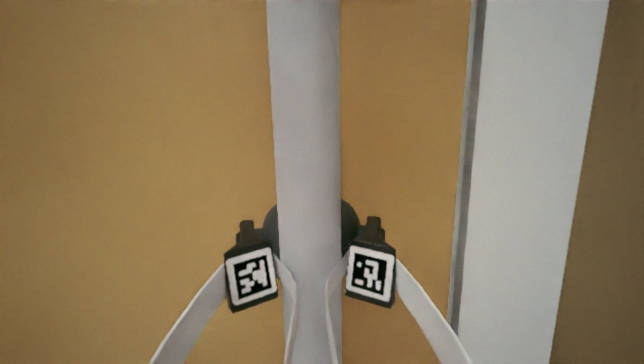

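Call:
execute_actions(actions=[{"r1":{"joints":{"gripper_m":0.12}},"r2":{"base":{"rotate_rad":0.8},"joints":{"head_pan_rad":-0.5}}}], cameras=[])

Call:
execute_actions(actions=[{"r1":{"base":{"translate_m":-0.4}},"r2":{"base":{"translate_m":1.0}}}], cameras=[])

Call:
execute_actions(actions=[{"r1":{"joints":{"arm_m":0.05}},"r2":{"base":{"translate_m":0.8}}}], cameras=["r2_nav_camera","r1_nav_camera"])

Scene clock: 696.27 s.
r1.base_odometry: x=+3.939 y=-2.041 heading=-0.756 (m, m, rad; r1's odometry frame)
r1.turned_by_wheels: +0.000 (rad since the last result)
r1.turned_by_imu: -0.002 (rad since the last result)
r1.base_tilt: forward=+0.8 right=-1.3 (deg)
r1.lidar_m: 0.28 0.29 0.38 0.81 0.85 1.16 1.95 1.80 1.32 1.08 0.40 0.29
r1.head_depth_mm: - - - - - - 287 / - - - - - - 286 / - - - - - - 286 / - - - - - - 286 / - - - - - - 285 / - - - - - - 284 / - - - - - - 284
r1.base_status: not commanded
r1.joint_positions: lift_m=+1.000 arm_m=+0.490 wrist_yaw_rad=+1.677 wrist_pitch_rad=-0.018 wrist_roll_rad=+0.001 gripper_m=+0.120 head_pan_rad=-0.005 head_tilt_rad=-0.207
r1.joint_status: all done
r1.on_its_own: wrist_yaw_rad is held at +1.680, not at your +1.550, by its stall guard, which is not easing now
r1.motor_effort: left_wheel=-1(5) right_wheel=+2(8) lift_m=+36(35) arm_m=+3(3) wrist_yaw_rad=+3(9) wrist_pitch_rad=+7(7) wrist_roll_rad=+0(0) gripper_m=+0(80) head_pan_rad=+4(4) head_tilt_rad=+5(5) (%)
r1.hand_pose: x=+0.2330 y=-0.6077 z=+1.1097 quat_wxyz=(+0.478, +0.530, -0.468, +0.521) (m; r1's base frame)
r1.wrist_depth_mm: 200 196 191 121 183 169 167 / 206 203 198 126 190 173 173 / 215 212 207 130 197 180 185 / 224 219 215 136 206 186 192 / 235 229 223 143 214 193 199 / 245 - 232 150 222 198 210 / 254 251 242 159 229 211 218
r2.base_odometry: x=-2.356 y=-4.296 heading=-0.883 (m, m, rad; r2's odometry frame)
r2.turned_by_wheels: +0.800 (rad since the last result)
r2.turned_by_imu: +0.789 (rad since the last result)
r2.base_tilt: forward=+0.9 right=-1.8 (deg)
r2.lidar_m: 2.54 1.78 0.74 0.65 0.64 0.67 0.83 2.13 2.25 2.65 2.58 2.73
r2.head_depth_mm: 2306 2438 2590 2749 2356 1736 1378 / 2486 2610 2804 2943 2330 1733 1386 / 2657 2867 3030 3163 2325 1731 1423 / 2887 3098 3320 3403 2335 1801 - / 3123 3301 3621 3534 2320 1869 - / 2895 3070 3267 3343 2306 1782 - / 2639 2781 2882 2991 2313 1724 -
r2.base_status: done
r2.joint_positions: lift_m=+0.930 arm_m=+0.020 wrist_yaw_rad=+2.000 wrist_pitch_rad=-0.033 wrist_roll_rad=+0.008 gripper_m=+0.044 head_pan_rad=-0.493 head_tilt_rad=-0.408
r2.joint_status: all done
r2.on_its_own: gripper_m is held at +0.043, not at your +0.000, by its stall guard, which is not easing now
r2.motor_effort: left_wheel=-1(4) right_wheel=+3(7) lift_m=+45(45) arm_m=+0(1) wrist_yaw_rad=-1(0) wrist_pitch_rad=+11(11) wrist_roll_rad=+0(0) gripper_m=-19(19) head_pan_rad=-3(31) head_tilt_rad=+3(3) (%)
r2.hand_pose: x=+0.2108 y=-0.0588 z=+1.0357 quat_wxyz=(+0.391, +0.604, -0.373, +0.586) (m; r2's base frame)
r2.wrist_depth_mm: 840 - - - - - - / 831 - - - - - - / 838 - - 158 133 - - / 844 - - 160 156 - - / 855 - 140 118 133 - - / 843 - 108 115 129 - - / 834 - - 118 134 - -
pictures: none
No camera images: the call's "cameras" was empty. Leave "cameras" out to get every camera's image.

Scene clock: 707.23 s.
r1.base_odometry: x=+3.648 y=-1.767 heading=-0.756 (m, m, rad; r1's odometry frame)
r1.turned_by_wheels: +0.000 (rad since the last result)
r1.turned_by_imu: -0.005 (rad since the last result)
r1.base_tilt: forward=+0.9 right=-1.4 (deg)
r1.lidar_m: 0.68 0.71 0.85 0.82 0.85 1.16 1.55 1.68 1.32 1.27 0.96 0.71
r1.head_depth_mm: 576 601 630 662 696 733 773 / 575 600 628 659 692 731 772 / 574 599 626 657 690 727 767 / 572 598 626 657 687 724 768 / 572 596 624 654 686 723 763 / 571 594 621 651 685 722 761 / 569 592 620 649 683 714 747
r1.base_status: done
r1.joint_positions: lift_m=+1.000 arm_m=+0.490 wrist_yaw_rad=+1.677 wrist_pitch_rad=-0.018 wrist_roll_rad=+0.001 gripper_m=+0.120 head_pan_rad=-0.005 head_tilt_rad=-0.207
r1.joint_status: not commanded
r1.on_its_own: wrist_yaw_rad is held at +1.680, not at your +1.550, by its stall guard, which is not easing now
r1.motor_effort: left_wheel=+0(5) right_wheel=+1(2) lift_m=+36(36) arm_m=+3(3) wrist_yaw_rad=+3(2) wrist_pitch_rad=+7(6) wrist_roll_rad=+0(0) gripper_m=+0(0) head_pan_rad=+4(4) head_tilt_rad=+5(5) (%)
r1.hand_pose: x=+0.2330 y=-0.6077 z=+1.1097 quat_wxyz=(+0.478, +0.530, -0.468, +0.521) (m; r1's base frame)
r1.wrist_depth_mm: 593 591 579 562 555 547 537 / 620 609 602 580 566 561 545 / 643 648 622 613 579 575 567 / 686 651 649 633 605 612 578 / 699 682 665 650 633 629 615 / 733 - 690 667 658 651 632 / 750 760 745 713 695 675 661
r2.base_odometry: x=-1.722 y=-5.069 heading=-0.883 (m, m, rad; r2's odometry frame)
r2.turned_by_wheels: +0.000 (rad since the last result)
r2.turned_by_imu: +0.004 (rad since the last result)
r2.base_tilt: forward=+1.0 right=-1.6 (deg)
r2.lidar_m: 1.55 1.34 1.34 1.02 1.01 1.05 1.63 2.99 2.87 2.19 2.14 2.26
r2.head_depth_mm: 1910 2013 2141 2279 2329 1744 1384 / 2046 2178 2295 2456 2342 1742 1384 / 2196 2348 2524 2686 2333 1739 1421 / 2294 2478 2653 2891 2329 1800 - / 2120 2243 2404 2546 2321 1866 - / 1898 1997 2128 1551 2114 1747 - / 1718 1812 1913 1556 1960 1724 -
r2.base_status: done
r2.joint_positions: lift_m=+0.930 arm_m=+0.020 wrist_yaw_rad=+2.000 wrist_pitch_rad=-0.033 wrist_roll_rad=+0.008 gripper_m=+0.044 head_pan_rad=-0.493 head_tilt_rad=-0.408
r2.joint_status: not commanded
r2.on_its_own: gripper_m is held at +0.043, not at your +0.000, by its stall guard, which is not easing now
r2.motor_effort: left_wheel=-2(2) right_wheel=+2(6) lift_m=+45(46) arm_m=+0(1) wrist_yaw_rad=-1(1) wrist_pitch_rad=+11(11) wrist_roll_rad=+0(0) gripper_m=-19(19) head_pan_rad=-3(3) head_tilt_rad=+3(3) (%)
r2.hand_pose: x=+0.2108 y=-0.0588 z=+1.0357 quat_wxyz=(+0.391, +0.604, -0.373, +0.586) (m; r2's base frame)
r2.wrist_depth_mm: - - - - - - - / - - - - - - - / - - - 160 133 - - / - - - 161 156 - - / - - 140 118 132 - - / - - 108 115 129 - - / - - - 118 134 - -
pictures: none
No camera images: the call's "cameras" was empty. Leave "cameras" out to get every camera's image.

Scene clock: 716.20 s.
r1.base_odometry: x=+3.648 y=-1.767 heading=-0.756 (m, m, rad; r1's odometry frame)
r1.turned_by_wheels: +0.000 (rad since the last result)
r1.turned_by_imu: -0.002 (rad since the last result)
r1.base_tilt: forward=+0.8 right=-1.5 (deg)
r1.lidar_m: 0.68 0.71 0.85 0.82 0.85 1.16 1.56 1.68 1.32 1.27 0.96 0.71
r1.head_depth_mm: 576 602 630 661 695 734 772 / 575 600 629 659 692 732 771 / 574 600 627 657 691 729 770 / 572 597 625 654 689 725 766 / 571 595 623 653 687 724 762 / 569 594 621 650 685 722 762 / 568 593 619 648 684 713 748
r1.base_status: not commanded
r1.joint_positions: lift_m=+1.000 arm_m=+0.050 wrist_yaw_rad=+1.679 wrist_pitch_rad=-0.018 wrist_roll_rad=+0.001 gripper_m=+0.120 head_pan_rad=-0.005 head_tilt_rad=-0.207
r1.joint_status: all done
r1.on_its_own: wrist_yaw_rad is held at +1.680, not at your +1.550, by its stall guard, which is not easing now
r1.motor_effort: left_wheel=-1(1) right_wheel=+2(2) lift_m=+35(36) arm_m=-6(6) wrist_yaw_rad=+1(2) wrist_pitch_rad=+7(7) wrist_roll_rad=+0(0) gripper_m=+0(0) head_pan_rad=+4(3) head_tilt_rad=+5(5) (%)
r1.hand_pose: x=+0.2329 y=-0.1678 z=+1.1097 quat_wxyz=(+0.477, +0.531, -0.467, +0.522) (m; r1's base frame)
r1.wrist_depth_mm: 610 588 584 569 551 544 537 / 622 603 586 581 580 562 550 / 645 635 611 604 592 581 566 / 665 646 647 625 616 615 587 / 719 684 665 652 626 631 600 / 726 - 702 674 663 648 627 / 785 733 736 724 700 671 652
r2.base_odometry: x=-1.214 y=-5.687 heading=-0.884 (m, m, rad; r2's odometry frame)
r2.turned_by_wheels: +0.000 (rad since the last result)
r2.turned_by_imu: +0.003 (rad since the last result)
r2.base_tilt: forward=+1.0 right=-1.7 (deg)
r2.lidar_m: 0.76 1.02 0.92 0.91 1.37 1.43 2.18 3.69 2.39 1.82 1.79 0.76
r2.head_depth_mm: 1581 1677 1775 1890 2006 1736 1382 / 1682 1794 1911 2045 2133 801 1384 / 1553 1692 1849 2043 2169 772 673 / 1367 1463 1583 1719 1802 797 - / 1218 1289 1385 1482 1031 830 - / 1093 1152 1232 1311 1029 795 - / 996 1052 1109 1172 1025 768 -
r2.base_status: done
r2.joint_positions: lift_m=+0.930 arm_m=+0.020 wrist_yaw_rad=+2.000 wrist_pitch_rad=-0.033 wrist_roll_rad=+0.008 gripper_m=+0.044 head_pan_rad=-0.493 head_tilt_rad=-0.408
r2.joint_status: not commanded
r2.on_its_own: gripper_m is held at +0.043, not at your +0.000, by its stall guard, which is not easing now
r2.motor_effort: left_wheel=-2(2) right_wheel=+2(6) lift_m=+45(45) arm_m=+0(2) wrist_yaw_rad=+0(1) wrist_pitch_rad=+11(11) wrist_roll_rad=+0(0) gripper_m=-19(19) head_pan_rad=-1(3) head_tilt_rad=+3(3) (%)
r2.hand_pose: x=+0.2108 y=-0.0588 z=+1.0357 quat_wxyz=(+0.391, +0.604, -0.373, +0.586) (m; r2's base frame)
r2.wrist_depth_mm: 955 934 958 944 950 915 920 / 982 980 959 962 968 954 956 / - - 996 160 133 - 996 / - - - 161 156 - - / - - 141 117 132 - - / 752 764 108 115 129 781 - / 568 577 362 118 134 554 604
pictures: r1_nav_camera (sideways: a quarter turn counterclockwise sets it upright), r2_nav_camera (sideways: a quarter turn counterclockwise sets it upright)
camera_calibration (this result's frames):
r1_nav_camera: T_world_to_cam=[[0.239308, -0.0564627, 0.969301, -1.21845], [-0.0483171, -0.997763, -0.0461918, 0.107761], [0.969741, -0.0357797, -0.241501, 0.26432], [0, 0, 0, 1]] pos_world=[0.0404685, 0.0481803, 1.24985]
r2_nav_camera: T_world_to_cam=[[0.34496, -0.175475, 0.922069, -1.16507], [-0.475638, -0.879578, 0.0105543, 0.0468279], [0.809179, -0.442211, -0.386882, 0.45801], [0, 0, 0, 1]] pos_world=[0.0535643, 0.0392846, 1.25098]
Images, in order (width x height): r1_nav_camera 672x504, r2_nav_camera 672x504.

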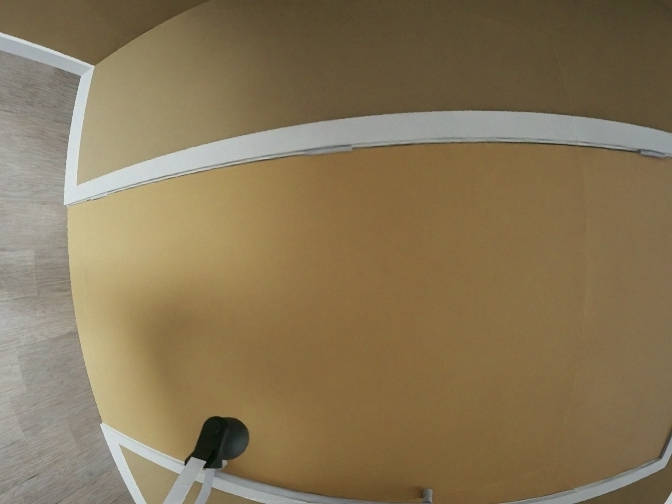

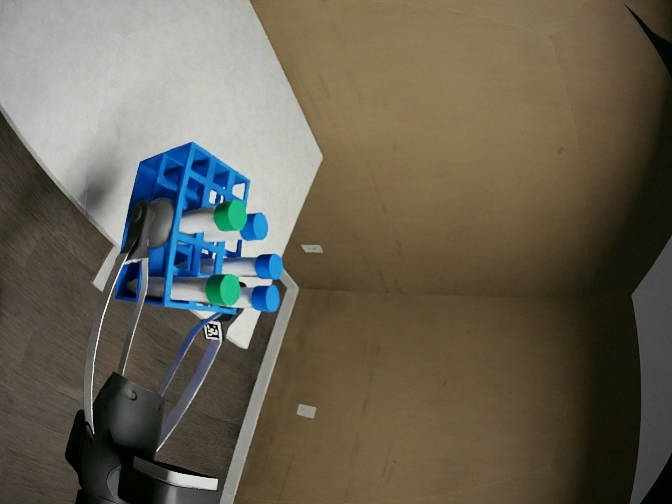

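Call:
execute_actions(actions=[{"r2":{"base":{"rotate_rad":0.3},"joints":{"head_pan_rad":0.0,"head_tilt_rad":-0.9}}}], cameras=["r2_nav_camera"])

Scene clock: 720.20 s.
r1.base_odometry: x=+3.648 y=-1.767 heading=-0.756 (m, m, rad; r1's odometry frame)
r1.turned_by_wheels: +0.000 (rad since the last result)
r1.turned_by_imu: -0.001 (rad since the last result)
r1.base_tilt: forward=+0.7 right=-1.5 (deg)
r1.lidar_m: 0.68 0.71 0.85 0.81 0.85 1.16 1.55 1.68 1.32 1.27 0.96 0.71
r1.head_depth_mm: 578 601 630 661 696 735 774 / 575 601 628 659 693 730 773 / 575 599 626 656 691 729 771 / 573 597 624 657 690 725 765 / 571 596 622 652 687 723 764 / 569 596 622 652 685 721 762 / 568 593 621 650 682 715 748
r1.base_status: not commanded
r1.joint_positions: lift_m=+1.000 arm_m=+0.050 wrist_yaw_rad=+1.679 wrist_pitch_rad=-0.018 wrist_roll_rad=+0.001 gripper_m=+0.120 head_pan_rad=-0.005 head_tilt_rad=-0.207
r1.joint_status: not commanded
r1.on_its_own: wrist_yaw_rad is held at +1.680, not at your +1.550, by its stall guard, which is not easing now
r1.motor_effort: left_wheel=+0(0) right_wheel=+1(1) lift_m=+37(35) arm_m=-6(7) wrist_yaw_rad=+1(1) wrist_pitch_rad=+7(6) wrist_roll_rad=+0(0) gripper_m=+0(0) head_pan_rad=+3(3) head_tilt_rad=+5(5) (%)
r1.hand_pose: x=+0.2329 y=-0.1678 z=+1.1097 quat_wxyz=(+0.477, +0.531, -0.467, +0.522) (m; r1's base frame)
r1.wrist_depth_mm: 603 580 573 564 558 544 529 / 635 608 600 585 585 552 544 / 647 622 621 609 589 580 563 / 668 654 648 634 614 605 588 / 707 694 675 658 645 632 612 / 759 - 705 686 664 649 622 / 754 751 735 719 687 666 653
r2.base_odometry: x=-1.214 y=-5.687 heading=-0.584 (m, m, rad; r2's odometry frame)
r2.turned_by_wheels: +0.300 (rad since the last result)
r2.turned_by_imu: +0.295 (rad since the last result)
r2.base_tilt: forward=+1.1 right=-1.8 (deg)
r2.lidar_m: 1.02 1.02 0.90 1.35 1.36 1.67 3.33 3.07 1.96 1.79 1.75 0.76
r2.head_depth_mm: 912 1039 892 - 322 1189 1102 / 902 1028 893 683 321 1182 1103 / 891 1022 895 326 - 1185 1108 / 882 1021 899 324 591 1184 1107 / 873 1014 905 744 631 579 1109 / 861 1004 907 744 632 582 1114 / 854 987 909 746 635 573 1114
r2.base_status: done
r2.joint_positions: lift_m=+0.930 arm_m=+0.020 wrist_yaw_rad=+2.000 wrist_pitch_rad=-0.033 wrist_roll_rad=+0.008 gripper_m=+0.044 head_pan_rad=-0.007 head_tilt_rad=-0.888
r2.joint_status: all done
r2.on_its_own: gripper_m is held at +0.043, not at your +0.000, by its stall guard, which is not easing now
r2.motor_effort: left_wheel=-2(5) right_wheel=+3(5) lift_m=+46(45) arm_m=-1(1) wrist_yaw_rad=+0(1) wrist_pitch_rad=+11(11) wrist_roll_rad=+0(0) gripper_m=-18(19) head_pan_rad=+3(26) head_tilt_rad=-5(25) (%)
r2.hand_pose: x=+0.2108 y=-0.0588 z=+1.0357 quat_wxyz=(+0.391, +0.604, -0.373, +0.586) (m; r2's base frame)
r2.wrist_depth_mm: - - - 951 855 816 758 / - - - 989 899 836 774 / - - - 159 133 860 790 / - - - 160 156 862 824 / - - 140 118 132 888 833 / 737 780 108 115 129 791 755 / 576 573 361 118 134 554 581
pictures: r2_nav_camera (sideways: a quarter turn counterclockwise sets it upright)
camera_calibration (this result's frames):
r2_nav_camera: T_world_to_cam=[[0.76919, 0.00316962, 0.639012, -0.798654], [-0.00474893, -0.999932, 0.0106762, 0.0438035], [0.639003, -0.0112467, -0.769122, 0.956314], [0, 0, 0, 1]] pos_world=[0.00343709, 0.0570873, 1.2454]
Images, in order (width x height): r2_nav_camera 672x504.

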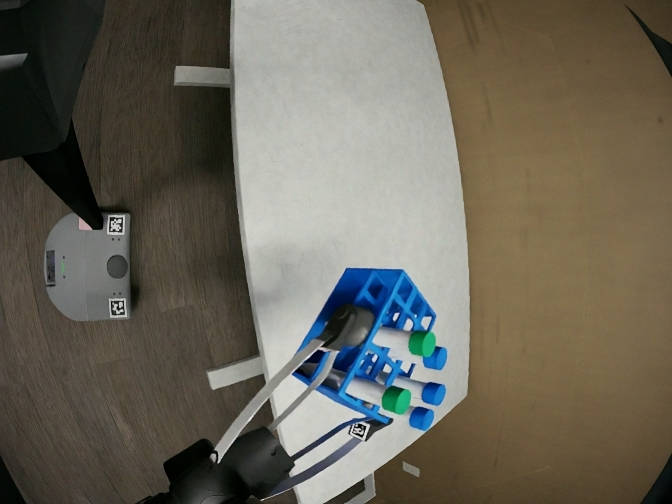

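Call:
execute_actions(actions=[{"r2":{"base":{"rotate_rad":0.3}}}], cameras=[])

Call:
execute_actions(actions=[{"r2":{"base":{"translate_m":0.17},"joints":{"lift_m":0.80}}}], cameras=["r2_nav_camera"])

Scene clock: 727.27 s.
r1.base_odometry: x=+3.648 y=-1.767 heading=-0.756 (m, m, rad; r1's odometry frame)
r1.turned_by_wheels: +0.000 (rad since the last result)
r1.turned_by_imu: -0.001 (rad since the last result)
r1.base_tilt: forward=+0.8 right=-1.5 (deg)
r1.lidar_m: 0.68 0.71 0.85 0.82 0.85 1.16 1.55 1.68 1.32 1.27 0.96 0.71
r1.head_depth_mm: 576 603 631 661 696 732 774 / 575 600 628 659 694 731 772 / 573 600 627 656 691 728 769 / 572 597 625 656 688 726 765 / 570 596 623 654 688 723 765 / 571 594 622 651 684 723 760 / 568 593 620 649 682 714 748
r1.base_status: not commanded
r1.joint_positions: lift_m=+1.000 arm_m=+0.050 wrist_yaw_rad=+1.679 wrist_pitch_rad=-0.018 wrist_roll_rad=+0.001 gripper_m=+0.120 head_pan_rad=-0.005 head_tilt_rad=-0.207
r1.joint_status: not commanded
r1.on_its_own: wrist_yaw_rad is held at +1.680, not at your +1.550, by its stall guard, which is not easing now
r1.motor_effort: left_wheel=-1(0) right_wheel=+1(1) lift_m=+36(35) arm_m=-6(6) wrist_yaw_rad=+1(1) wrist_pitch_rad=+7(7) wrist_roll_rad=+0(0) gripper_m=+0(1) head_pan_rad=+4(4) head_tilt_rad=+5(5) (%)
r1.hand_pose: x=+0.2329 y=-0.1678 z=+1.1097 quat_wxyz=(+0.477, +0.531, -0.467, +0.522) (m; r1's base frame)
r1.wrist_depth_mm: 611 582 582 564 548 538 530 / 624 612 603 590 572 559 546 / 646 626 613 615 600 581 560 / 680 656 643 626 609 593 590 / 699 684 684 651 639 625 601 / 751 - 703 668 679 644 627 / 765 755 732 712 689 676 636
r2.base_odometry: x=-1.214 y=-5.687 heading=-0.284 (m, m, rad; r2's odometry frame)
r2.turned_by_wheels: +0.300 (rad since the last result)
r2.turned_by_imu: +0.295 (rad since the last result)
r2.base_tilt: forward=+0.9 right=-1.7 (deg)
r2.lidar_m: 1.02 0.91 1.36 1.35 1.47 2.40 3.72 2.25 1.80 1.79 0.76 1.03
r2.head_depth_mm: 841 974 890 - 322 564 1102 / 860 994 895 504 320 550 1104 / 879 1020 896 326 - 578 1109 / 897 1026 898 324 592 1189 1106 / 915 1046 901 743 630 1211 1110 / 933 1070 908 745 633 1236 1111 / 954 1076 909 748 635 1239 1117
r2.base_status: done
r2.joint_positions: lift_m=+0.930 arm_m=+0.020 wrist_yaw_rad=+2.000 wrist_pitch_rad=-0.033 wrist_roll_rad=+0.008 gripper_m=+0.044 head_pan_rad=-0.007 head_tilt_rad=-0.889
r2.joint_status: not commanded
r2.on_its_own: gripper_m is held at +0.043, not at your +0.000, by its stall guard, which is not easing now
r2.motor_effort: left_wheel=-1(5) right_wheel=+3(6) lift_m=+45(46) arm_m=-1(1) wrist_yaw_rad=+0(0) wrist_pitch_rad=+11(11) wrist_roll_rad=+0(0) gripper_m=-19(20) head_pan_rad=+2(2) head_tilt_rad=-4(4) (%)
r2.hand_pose: x=+0.2108 y=-0.0588 z=+1.0357 quat_wxyz=(+0.391, +0.604, -0.373, +0.586) (m; r2's base frame)
r2.wrist_depth_mm: - - - - 885 778 676 / - - - - 916 772 699 / - - - 158 134 809 709 / - - - 160 156 820 721 / - - 132 118 133 845 742 / 797 770 108 115 129 777 715 / - 575 359 118 134 555 587
pictures: none
No camera images: the call's "cameras" was empty. Leave "cameras" out to get every camera's image.

Scene clock: 730.33 s.
r1.base_odometry: x=+3.648 y=-1.767 heading=-0.756 (m, m, rad; r1's odometry frame)
r1.turned_by_wheels: +0.000 (rad since the last result)
r1.turned_by_imu: -0.001 (rad since the last result)
r1.base_tilt: forward=+0.9 right=-1.4 (deg)
r1.lidar_m: 0.68 0.71 0.85 0.82 0.85 1.16 1.55 1.68 1.32 1.27 0.96 0.71
r1.head_depth_mm: 577 602 631 662 695 733 774 / 575 601 628 660 694 728 771 / 574 599 628 657 691 729 770 / 572 598 625 656 688 726 766 / 572 595 623 654 686 724 764 / 571 594 622 651 685 722 759 / 568 592 620 650 681 716 748
r1.base_status: not commanded
r1.joint_positions: lift_m=+1.000 arm_m=+0.050 wrist_yaw_rad=+1.679 wrist_pitch_rad=-0.018 wrist_roll_rad=+0.001 gripper_m=+0.120 head_pan_rad=-0.005 head_tilt_rad=-0.207
r1.joint_status: not commanded
r1.on_its_own: wrist_yaw_rad is held at +1.680, not at your +1.550, by its stall guard, which is not easing now
r1.motor_effort: left_wheel=+0(1) right_wheel=+2(2) lift_m=+35(36) arm_m=-6(6) wrist_yaw_rad=+0(1) wrist_pitch_rad=+6(7) wrist_roll_rad=+0(0) gripper_m=+0(0) head_pan_rad=+4(4) head_tilt_rad=+5(5) (%)
r1.hand_pose: x=+0.2329 y=-0.1678 z=+1.1097 quat_wxyz=(+0.477, +0.531, -0.467, +0.522) (m; r1's base frame)
r1.wrist_depth_mm: 595 579 584 568 545 543 536 / 625 600 603 604 578 548 546 / 649 648 624 612 596 577 567 / 683 656 656 635 613 598 586 / 710 684 670 653 647 619 611 / 743 - 710 690 665 644 620 / 772 736 719 733 692 690 648
r2.base_odometry: x=-1.051 y=-5.735 heading=-0.284 (m, m, rad; r2's odometry frame)
r2.turned_by_wheels: +0.000 (rad since the last result)
r2.turned_by_imu: +0.000 (rad since the last result)
r2.base_tilt: forward=+0.8 right=-1.7 (deg)
r2.lidar_m: 0.85 0.93 0.79 1.33 1.45 2.36 3.88 2.27 1.83 1.81 0.66 0.86
r2.head_depth_mm: 699 804 883 733 624 533 493 / 711 824 892 736 374 366 482 / 726 843 896 737 372 419 482 / 742 865 897 740 442 537 484 / 755 886 900 742 631 548 484 / 773 908 906 746 632 549 486 / 791 931 908 746 634 551 495
r2.base_status: done
r2.joint_positions: lift_m=+0.800 arm_m=+0.020 wrist_yaw_rad=+2.000 wrist_pitch_rad=-0.033 wrist_roll_rad=+0.008 gripper_m=+0.044 head_pan_rad=-0.007 head_tilt_rad=-0.889
r2.joint_status: all done
r2.on_its_own: gripper_m is held at +0.043, not at your +0.000, by its stall guard, which is not easing now
r2.motor_effort: left_wheel=-1(2) right_wheel=+2(7) lift_m=+21(41) arm_m=-1(1) wrist_yaw_rad=+0(1) wrist_pitch_rad=+11(11) wrist_roll_rad=+0(0) gripper_m=-20(20) head_pan_rad=+3(2) head_tilt_rad=-5(5) (%)
r2.hand_pose: x=+0.2108 y=-0.0588 z=+0.9066 quat_wxyz=(+0.391, +0.604, -0.373, +0.586) (m; r2's base frame)
r2.wrist_depth_mm: - - - 861 735 638 562 / - - - 906 753 652 575 / - - - 160 134 669 582 / - - 955 161 156 675 591 / 715 714 140 117 133 681 603 / 490 510 108 115 129 517 508 / 378 381 273 118 134 368 386
pictures: r2_nav_camera (sideways: a quarter turn counterclockwise sets it upright)
camera_calibration (this result's frames):
r2_nav_camera: T_world_to_cam=[[0.769331, 0.00319664, 0.638843, -0.798434], [-0.00471016, -0.999932, 0.0106757, 0.043804], [0.638834, -0.0112222, -0.769263, 0.956498], [0, 0, 0, 1]] pos_world=[0.00342257, 0.0570873, 1.2454]
Images, in order (width x height): r2_nav_camera 672x504.

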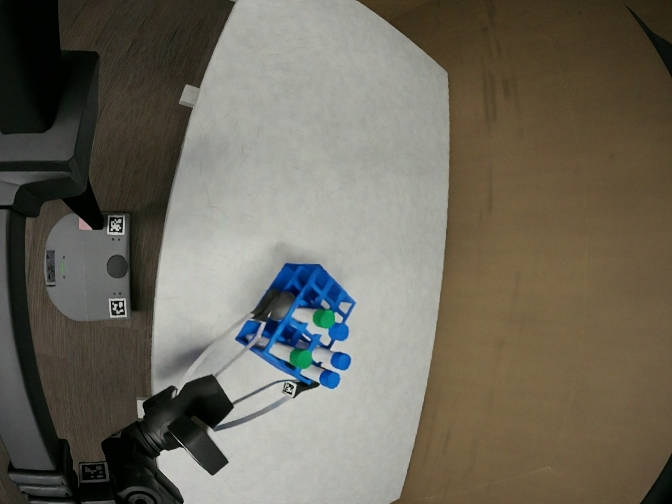

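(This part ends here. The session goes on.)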